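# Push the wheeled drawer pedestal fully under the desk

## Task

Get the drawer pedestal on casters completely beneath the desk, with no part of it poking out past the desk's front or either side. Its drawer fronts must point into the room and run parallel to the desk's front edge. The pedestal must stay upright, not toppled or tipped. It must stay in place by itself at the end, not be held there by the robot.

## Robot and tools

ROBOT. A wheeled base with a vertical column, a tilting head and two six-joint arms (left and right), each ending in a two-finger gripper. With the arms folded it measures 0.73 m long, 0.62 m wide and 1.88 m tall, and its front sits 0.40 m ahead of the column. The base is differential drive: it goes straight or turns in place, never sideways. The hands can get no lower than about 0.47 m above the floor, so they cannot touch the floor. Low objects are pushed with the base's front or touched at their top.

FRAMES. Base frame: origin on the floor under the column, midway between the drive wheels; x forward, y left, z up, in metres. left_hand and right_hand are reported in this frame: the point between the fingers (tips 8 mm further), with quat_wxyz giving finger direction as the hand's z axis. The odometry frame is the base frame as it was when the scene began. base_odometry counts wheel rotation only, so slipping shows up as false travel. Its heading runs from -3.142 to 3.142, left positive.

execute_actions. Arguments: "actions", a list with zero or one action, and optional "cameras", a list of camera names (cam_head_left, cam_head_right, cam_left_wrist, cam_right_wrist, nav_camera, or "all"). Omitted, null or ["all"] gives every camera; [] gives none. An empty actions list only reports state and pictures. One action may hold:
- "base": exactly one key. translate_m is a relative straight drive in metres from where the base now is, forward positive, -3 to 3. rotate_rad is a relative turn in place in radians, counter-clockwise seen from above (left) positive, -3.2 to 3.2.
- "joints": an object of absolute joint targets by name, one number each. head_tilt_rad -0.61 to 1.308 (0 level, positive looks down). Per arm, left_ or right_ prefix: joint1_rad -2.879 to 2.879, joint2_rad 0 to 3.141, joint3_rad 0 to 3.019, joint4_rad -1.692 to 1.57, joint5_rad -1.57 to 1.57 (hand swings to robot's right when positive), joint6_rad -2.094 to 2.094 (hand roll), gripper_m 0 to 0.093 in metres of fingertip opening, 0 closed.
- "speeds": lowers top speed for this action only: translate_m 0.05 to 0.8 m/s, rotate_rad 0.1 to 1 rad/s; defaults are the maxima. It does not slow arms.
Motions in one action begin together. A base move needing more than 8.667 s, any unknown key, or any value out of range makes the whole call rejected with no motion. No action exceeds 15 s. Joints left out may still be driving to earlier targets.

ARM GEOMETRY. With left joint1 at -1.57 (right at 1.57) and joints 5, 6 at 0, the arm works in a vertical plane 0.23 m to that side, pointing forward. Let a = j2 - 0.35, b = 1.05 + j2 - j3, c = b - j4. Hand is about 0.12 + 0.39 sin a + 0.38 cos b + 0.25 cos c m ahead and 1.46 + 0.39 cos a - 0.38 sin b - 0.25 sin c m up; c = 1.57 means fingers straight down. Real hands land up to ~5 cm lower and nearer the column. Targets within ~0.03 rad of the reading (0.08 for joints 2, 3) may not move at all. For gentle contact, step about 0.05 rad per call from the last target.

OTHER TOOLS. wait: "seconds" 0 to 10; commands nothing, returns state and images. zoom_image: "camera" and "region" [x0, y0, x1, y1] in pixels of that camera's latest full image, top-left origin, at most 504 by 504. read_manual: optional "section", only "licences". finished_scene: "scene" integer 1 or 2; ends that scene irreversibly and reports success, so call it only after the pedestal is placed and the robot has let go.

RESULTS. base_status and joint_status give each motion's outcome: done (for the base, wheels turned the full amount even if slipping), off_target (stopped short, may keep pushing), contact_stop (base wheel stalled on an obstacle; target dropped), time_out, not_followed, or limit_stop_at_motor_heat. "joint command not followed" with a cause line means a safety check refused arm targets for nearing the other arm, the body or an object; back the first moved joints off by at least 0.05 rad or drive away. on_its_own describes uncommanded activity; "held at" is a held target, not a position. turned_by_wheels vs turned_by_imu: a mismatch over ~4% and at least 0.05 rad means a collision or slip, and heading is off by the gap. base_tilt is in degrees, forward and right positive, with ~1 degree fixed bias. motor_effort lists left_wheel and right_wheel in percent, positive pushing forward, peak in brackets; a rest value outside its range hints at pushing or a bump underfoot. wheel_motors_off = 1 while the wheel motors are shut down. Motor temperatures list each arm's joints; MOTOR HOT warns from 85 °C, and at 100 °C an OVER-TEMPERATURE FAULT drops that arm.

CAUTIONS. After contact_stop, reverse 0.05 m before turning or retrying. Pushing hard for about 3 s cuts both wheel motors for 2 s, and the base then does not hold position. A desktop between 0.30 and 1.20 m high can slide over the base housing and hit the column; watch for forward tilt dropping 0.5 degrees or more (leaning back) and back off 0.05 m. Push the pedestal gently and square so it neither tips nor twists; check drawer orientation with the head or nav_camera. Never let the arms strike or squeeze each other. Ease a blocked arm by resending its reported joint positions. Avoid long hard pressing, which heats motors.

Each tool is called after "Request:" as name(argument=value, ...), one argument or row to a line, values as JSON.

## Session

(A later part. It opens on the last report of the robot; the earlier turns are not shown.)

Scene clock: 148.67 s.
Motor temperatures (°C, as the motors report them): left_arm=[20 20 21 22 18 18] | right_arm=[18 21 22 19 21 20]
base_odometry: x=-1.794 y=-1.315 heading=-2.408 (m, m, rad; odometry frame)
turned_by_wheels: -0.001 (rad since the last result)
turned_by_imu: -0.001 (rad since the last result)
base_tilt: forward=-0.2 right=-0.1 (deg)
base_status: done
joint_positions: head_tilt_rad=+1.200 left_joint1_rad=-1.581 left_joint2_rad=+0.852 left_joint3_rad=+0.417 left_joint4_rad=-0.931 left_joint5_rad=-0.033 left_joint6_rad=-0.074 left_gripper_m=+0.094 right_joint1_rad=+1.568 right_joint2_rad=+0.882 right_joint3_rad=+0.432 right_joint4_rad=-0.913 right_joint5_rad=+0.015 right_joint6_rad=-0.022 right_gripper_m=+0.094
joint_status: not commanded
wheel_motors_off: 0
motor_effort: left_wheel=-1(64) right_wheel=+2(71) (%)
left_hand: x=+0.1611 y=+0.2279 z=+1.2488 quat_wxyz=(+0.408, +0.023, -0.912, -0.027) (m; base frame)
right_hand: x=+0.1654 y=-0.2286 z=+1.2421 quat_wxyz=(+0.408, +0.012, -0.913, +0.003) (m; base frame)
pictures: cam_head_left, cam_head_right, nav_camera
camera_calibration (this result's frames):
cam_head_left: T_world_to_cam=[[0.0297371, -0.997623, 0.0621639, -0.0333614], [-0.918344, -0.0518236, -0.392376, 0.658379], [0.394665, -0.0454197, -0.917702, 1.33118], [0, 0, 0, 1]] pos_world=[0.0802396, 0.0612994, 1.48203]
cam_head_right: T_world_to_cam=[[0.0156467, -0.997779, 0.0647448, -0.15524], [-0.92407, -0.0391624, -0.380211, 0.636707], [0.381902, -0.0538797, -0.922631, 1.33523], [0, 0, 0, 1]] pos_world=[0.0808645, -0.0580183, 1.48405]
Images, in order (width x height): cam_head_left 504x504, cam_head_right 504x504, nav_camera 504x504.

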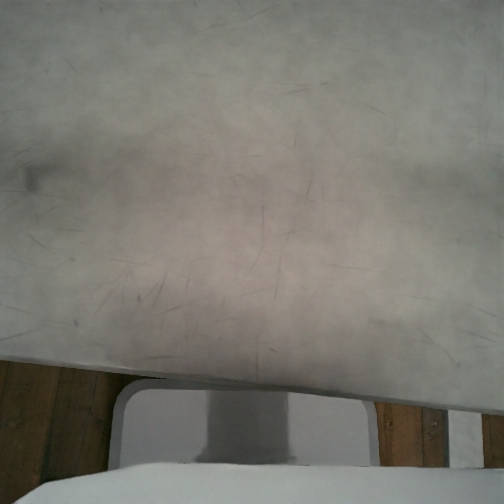

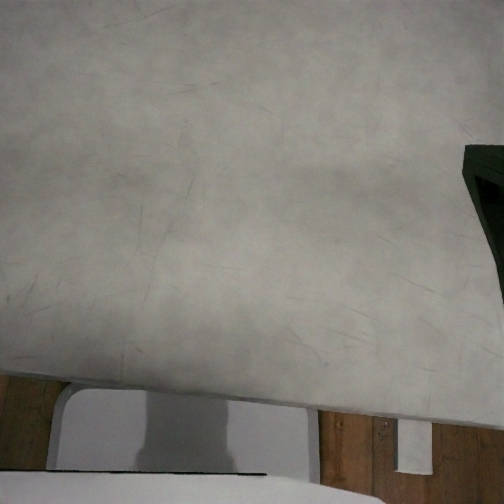

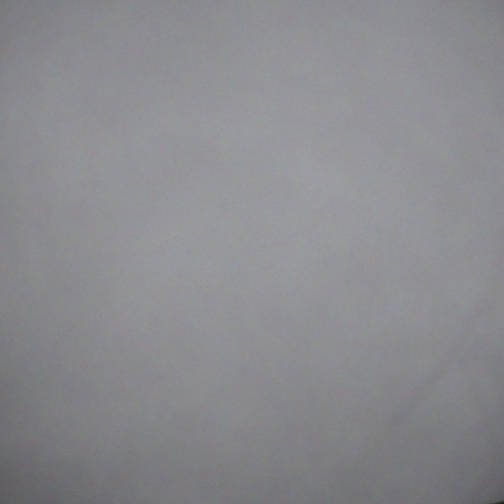

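Request:
execute_actions(
  actions=[
    {"base":{"translate_m":-0.4},"joints":{"head_tilt_rad":1.0}},
  ],
  cameras=["cam_head_left","cam_head_right","nav_camera"],
)

Scene clock: 156.30 s.
Motor temperatures (°C, as the motors report them): left_arm=[20 20 21 22 18 18] | right_arm=[18 21 22 19 21 20]
base_odometry: x=-1.496 y=-1.047 heading=-2.409 (m, m, rad; odometry frame)
turned_by_wheels: -0.001 (rad since the last result)
turned_by_imu: -0.001 (rad since the last result)
base_tilt: forward=-0.4 right=-0.2 (deg)
base_status: done
joint_positions: head_tilt_rad=+1.013 left_joint1_rad=-1.581 left_joint2_rad=+0.852 left_joint3_rad=+0.415 left_joint4_rad=-0.931 left_joint5_rad=-0.033 left_joint6_rad=-0.074 left_gripper_m=+0.094 right_joint1_rad=+1.568 right_joint2_rad=+0.882 right_joint3_rad=+0.430 right_joint4_rad=-0.913 right_joint5_rad=+0.015 right_joint6_rad=-0.022 right_gripper_m=+0.094
joint_status: all done
wheel_motors_off: 0
motor_effort: left_wheel=-2(67) right_wheel=+1(94) (%)
left_hand: x=+0.1598 y=+0.2279 z=+1.2491 quat_wxyz=(+0.409, +0.023, -0.912, -0.027) (m; base frame)
right_hand: x=+0.1645 y=-0.2286 z=+1.2424 quat_wxyz=(+0.408, +0.012, -0.913, +0.003) (m; base frame)
pictures: cam_head_left, cam_head_right, nav_camera
camera_calibration (this result's frames):
cam_head_left: T_world_to_cam=[[0.0176739, -0.997623, 0.0666054, -0.0395982], [-0.829489, -0.0518236, -0.556114, 0.906093], [0.558244, -0.0454197, -0.828433, 1.18553], [0, 0, 0, 1]] pos_world=[0.0904795, 0.0612994, 1.48866]
cam_head_right: T_world_to_cam=[[0.00334936, -0.997779, 0.0665244, -0.157365], [-0.837375, -0.0391624, -0.545225, 0.886492], [0.546619, -0.0538797, -0.835646, 1.19303], [0, 0, 0, 1]] pos_world=[0.0907183, -0.0580183, 1.49076]
Images, in order (width x height): cam_head_left 504x504, cam_head_right 504x504, nav_camera 504x504.

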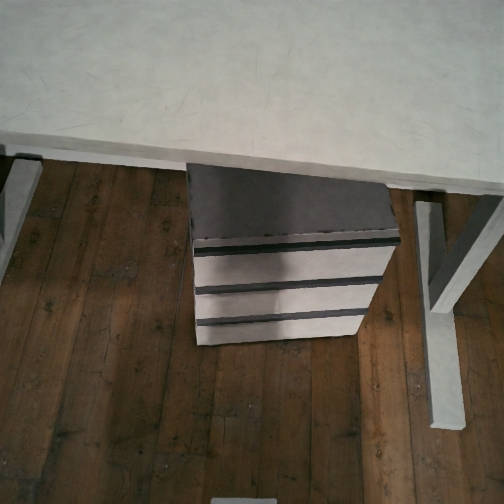

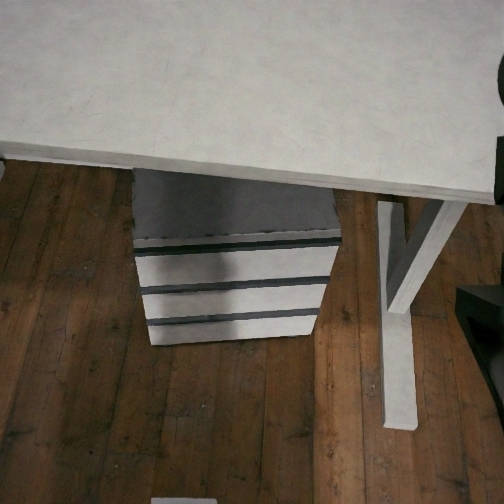

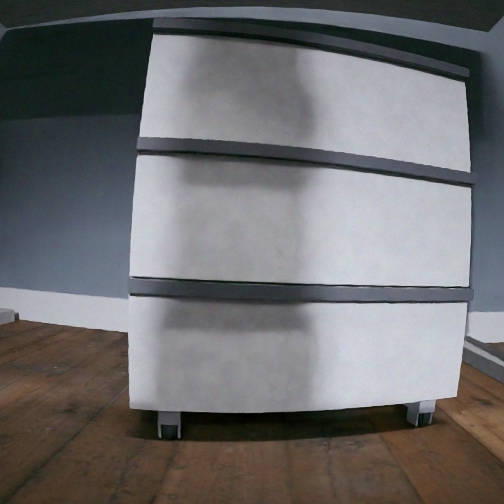

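Request:
execute_actions(
  actions=[
    {"base":{"rotate_rad":0.12}},
  ],
  cameras=[],
)

Request:
execute_actions(
  actions=[
    {"base":{"translate_m":0.48},"speeds":{"translate_m":0.12}},
  ],
  cameras=[],
)

Request:
execute_actions(
  actions=[
    {"base":{"translate_m":-0.5}},
  ],
  cameras=["cam_head_left","cam_head_right","nav_camera"],
)

Scene clock: 172.53 s.
Motor temperatures (°C, as the motors report them): left_arm=[20 20 21 22 18 18] | right_arm=[18 21 22 19 21 20]
base_odometry: x=-1.496 y=-1.047 heading=-2.292 (m, m, rad; odometry frame)
turned_by_wheels: +0.117 (rad since the last result)
turned_by_imu: +0.119 (rad since the last result)
base_tilt: forward=+0.0 right=-0.1 (deg)
base_status: done
joint_positions: head_tilt_rad=+1.013 left_joint1_rad=-1.581 left_joint2_rad=+0.852 left_joint3_rad=+0.415 left_joint4_rad=-0.931 left_joint5_rad=-0.033 left_joint6_rad=-0.074 left_gripper_m=+0.094 right_joint1_rad=+1.568 right_joint2_rad=+0.882 right_joint3_rad=+0.430 right_joint4_rad=-0.913 right_joint5_rad=+0.015 right_joint6_rad=-0.022 right_gripper_m=+0.094
joint_status: not commanded
wheel_motors_off: 0
motor_effort: left_wheel=-2(51) right_wheel=+1(71) (%)
left_hand: x=+0.1598 y=+0.2279 z=+1.2491 quat_wxyz=(+0.409, +0.023, -0.912, -0.027) (m; base frame)
right_hand: x=+0.1645 y=-0.2286 z=+1.2424 quat_wxyz=(+0.408, +0.012, -0.913, +0.003) (m; base frame)
pictures: none
No camera images: the call's "cameras" was empty. Leave "cameras" out to get every camera's image.

Scene clock: 177.53 s.
Motor temperatures (°C, as the motors report them): left_arm=[20 20 21 22 18 18] | right_arm=[18 21 22 19 21 20]
base_odometry: x=-1.796 y=-1.388 heading=-2.295 (m, m, rad; odometry frame)
turned_by_wheels: -0.003 (rad since the last result)
turned_by_imu: -0.002 (rad since the last result)
base_tilt: forward=-0.1 right=-0.1 (deg)
base_status: translate_m contact_stop (by the wheels' count: +0.455 of +0.480)
joint_positions: head_tilt_rad=+1.010 left_joint1_rad=-1.581 left_joint2_rad=+0.853 left_joint3_rad=+0.416 left_joint4_rad=-0.931 left_joint5_rad=-0.033 left_joint6_rad=-0.074 left_gripper_m=+0.094 right_joint1_rad=+1.568 right_joint2_rad=+0.883 right_joint3_rad=+0.432 right_joint4_rad=-0.913 right_joint5_rad=+0.015 right_joint6_rad=-0.022 right_gripper_m=+0.094
joint_status: not commanded
wheel_motors_off: 0
motor_effort: left_wheel=+2(100) right_wheel=+0(100) (%)
left_hand: x=+0.1602 y=+0.2279 z=+1.2489 quat_wxyz=(+0.409, +0.023, -0.912, -0.027) (m; base frame)
right_hand: x=+0.1652 y=-0.2286 z=+1.2421 quat_wxyz=(+0.408, +0.012, -0.913, +0.003) (m; base frame)
pictures: none
No camera images: the call's "cameras" was empty. Leave "cameras" out to get every camera's image.

not run: a stop came earlier in this reply.

Request:
execute_actions(
  actions=[
    {"base":{"translate_m":-0.45}},
  ],
  cameras=["cam_head_left","cam_head_right","nav_camera"],
)

Scene clock: 182.37 s.
Motor temperatures (°C, as the motors report them): left_arm=[20 20 21 22 18 18] | right_arm=[18 21 22 19 21 20]
base_odometry: x=-1.498 y=-1.051 heading=-2.297 (m, m, rad; odometry frame)
turned_by_wheels: -0.002 (rad since the last result)
turned_by_imu: -0.002 (rad since the last result)
base_tilt: forward=-0.2 right=-0.1 (deg)
base_status: done
joint_positions: head_tilt_rad=+1.010 left_joint1_rad=-1.581 left_joint2_rad=+0.852 left_joint3_rad=+0.414 left_joint4_rad=-0.931 left_joint5_rad=-0.033 left_joint6_rad=-0.074 left_gripper_m=+0.094 right_joint1_rad=+1.568 right_joint2_rad=+0.882 right_joint3_rad=+0.429 right_joint4_rad=-0.913 right_joint5_rad=+0.015 right_joint6_rad=-0.022 right_gripper_m=+0.094
joint_status: not commanded
wheel_motors_off: 0
motor_effort: left_wheel=-1(82) right_wheel=+1(77) (%)
left_hand: x=+0.1589 y=+0.2279 z=+1.2494 quat_wxyz=(+0.410, +0.023, -0.912, -0.027) (m; base frame)
right_hand: x=+0.1636 y=-0.2286 z=+1.2426 quat_wxyz=(+0.409, +0.012, -0.912, +0.003) (m; base frame)
pictures: cam_head_left, cam_head_right, nav_camera
camera_calibration (this result's frames):
cam_head_left: T_world_to_cam=[[0.0174646, -0.997623, 0.0666605, -0.0396727], [-0.827738, -0.0518236, -0.558716, 0.910013], [0.560843, -0.0454197, -0.826676, 1.18269], [0, 0, 0, 1]] pos_world=[0.0906405, 0.0612994, 1.48879]
cam_head_right: T_world_to_cam=[[0.00314041, -0.997779, 0.0665346, -0.15737], [-0.835658, -0.0391624, -0.547852, 0.890452], [0.549241, -0.0538797, -0.833925, 1.19025], [0, 0, 0, 1]] pos_world=[0.0908728, -0.0580183, 1.49089]
Images, in order (width x height): cam_head_left 504x504, cam_head_right 504x504, nav_camera 504x504.

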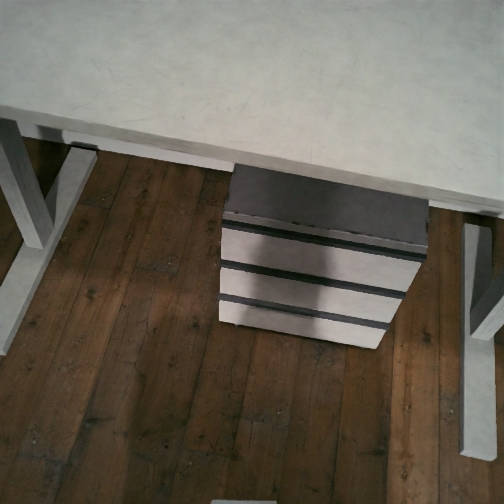

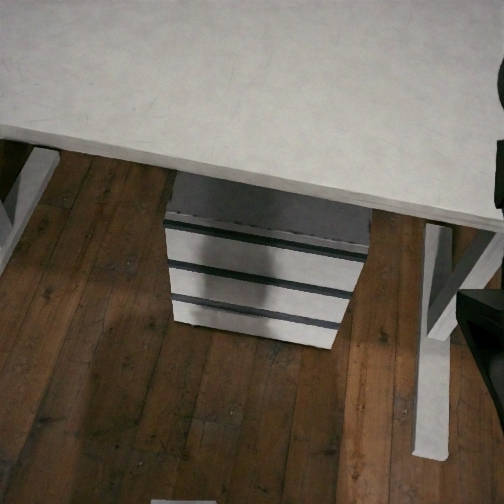

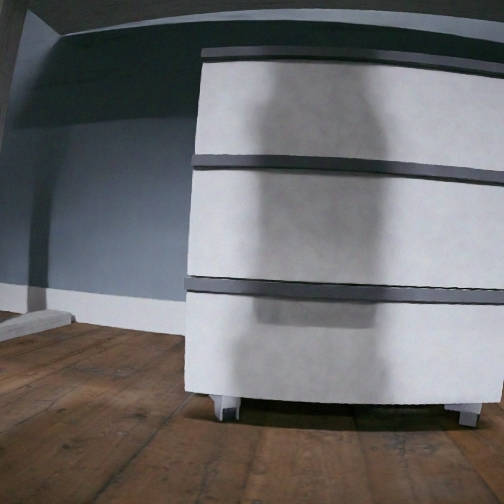

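Request:
finished_scene(
  scene=1,
)

The scene is finished: the task was done.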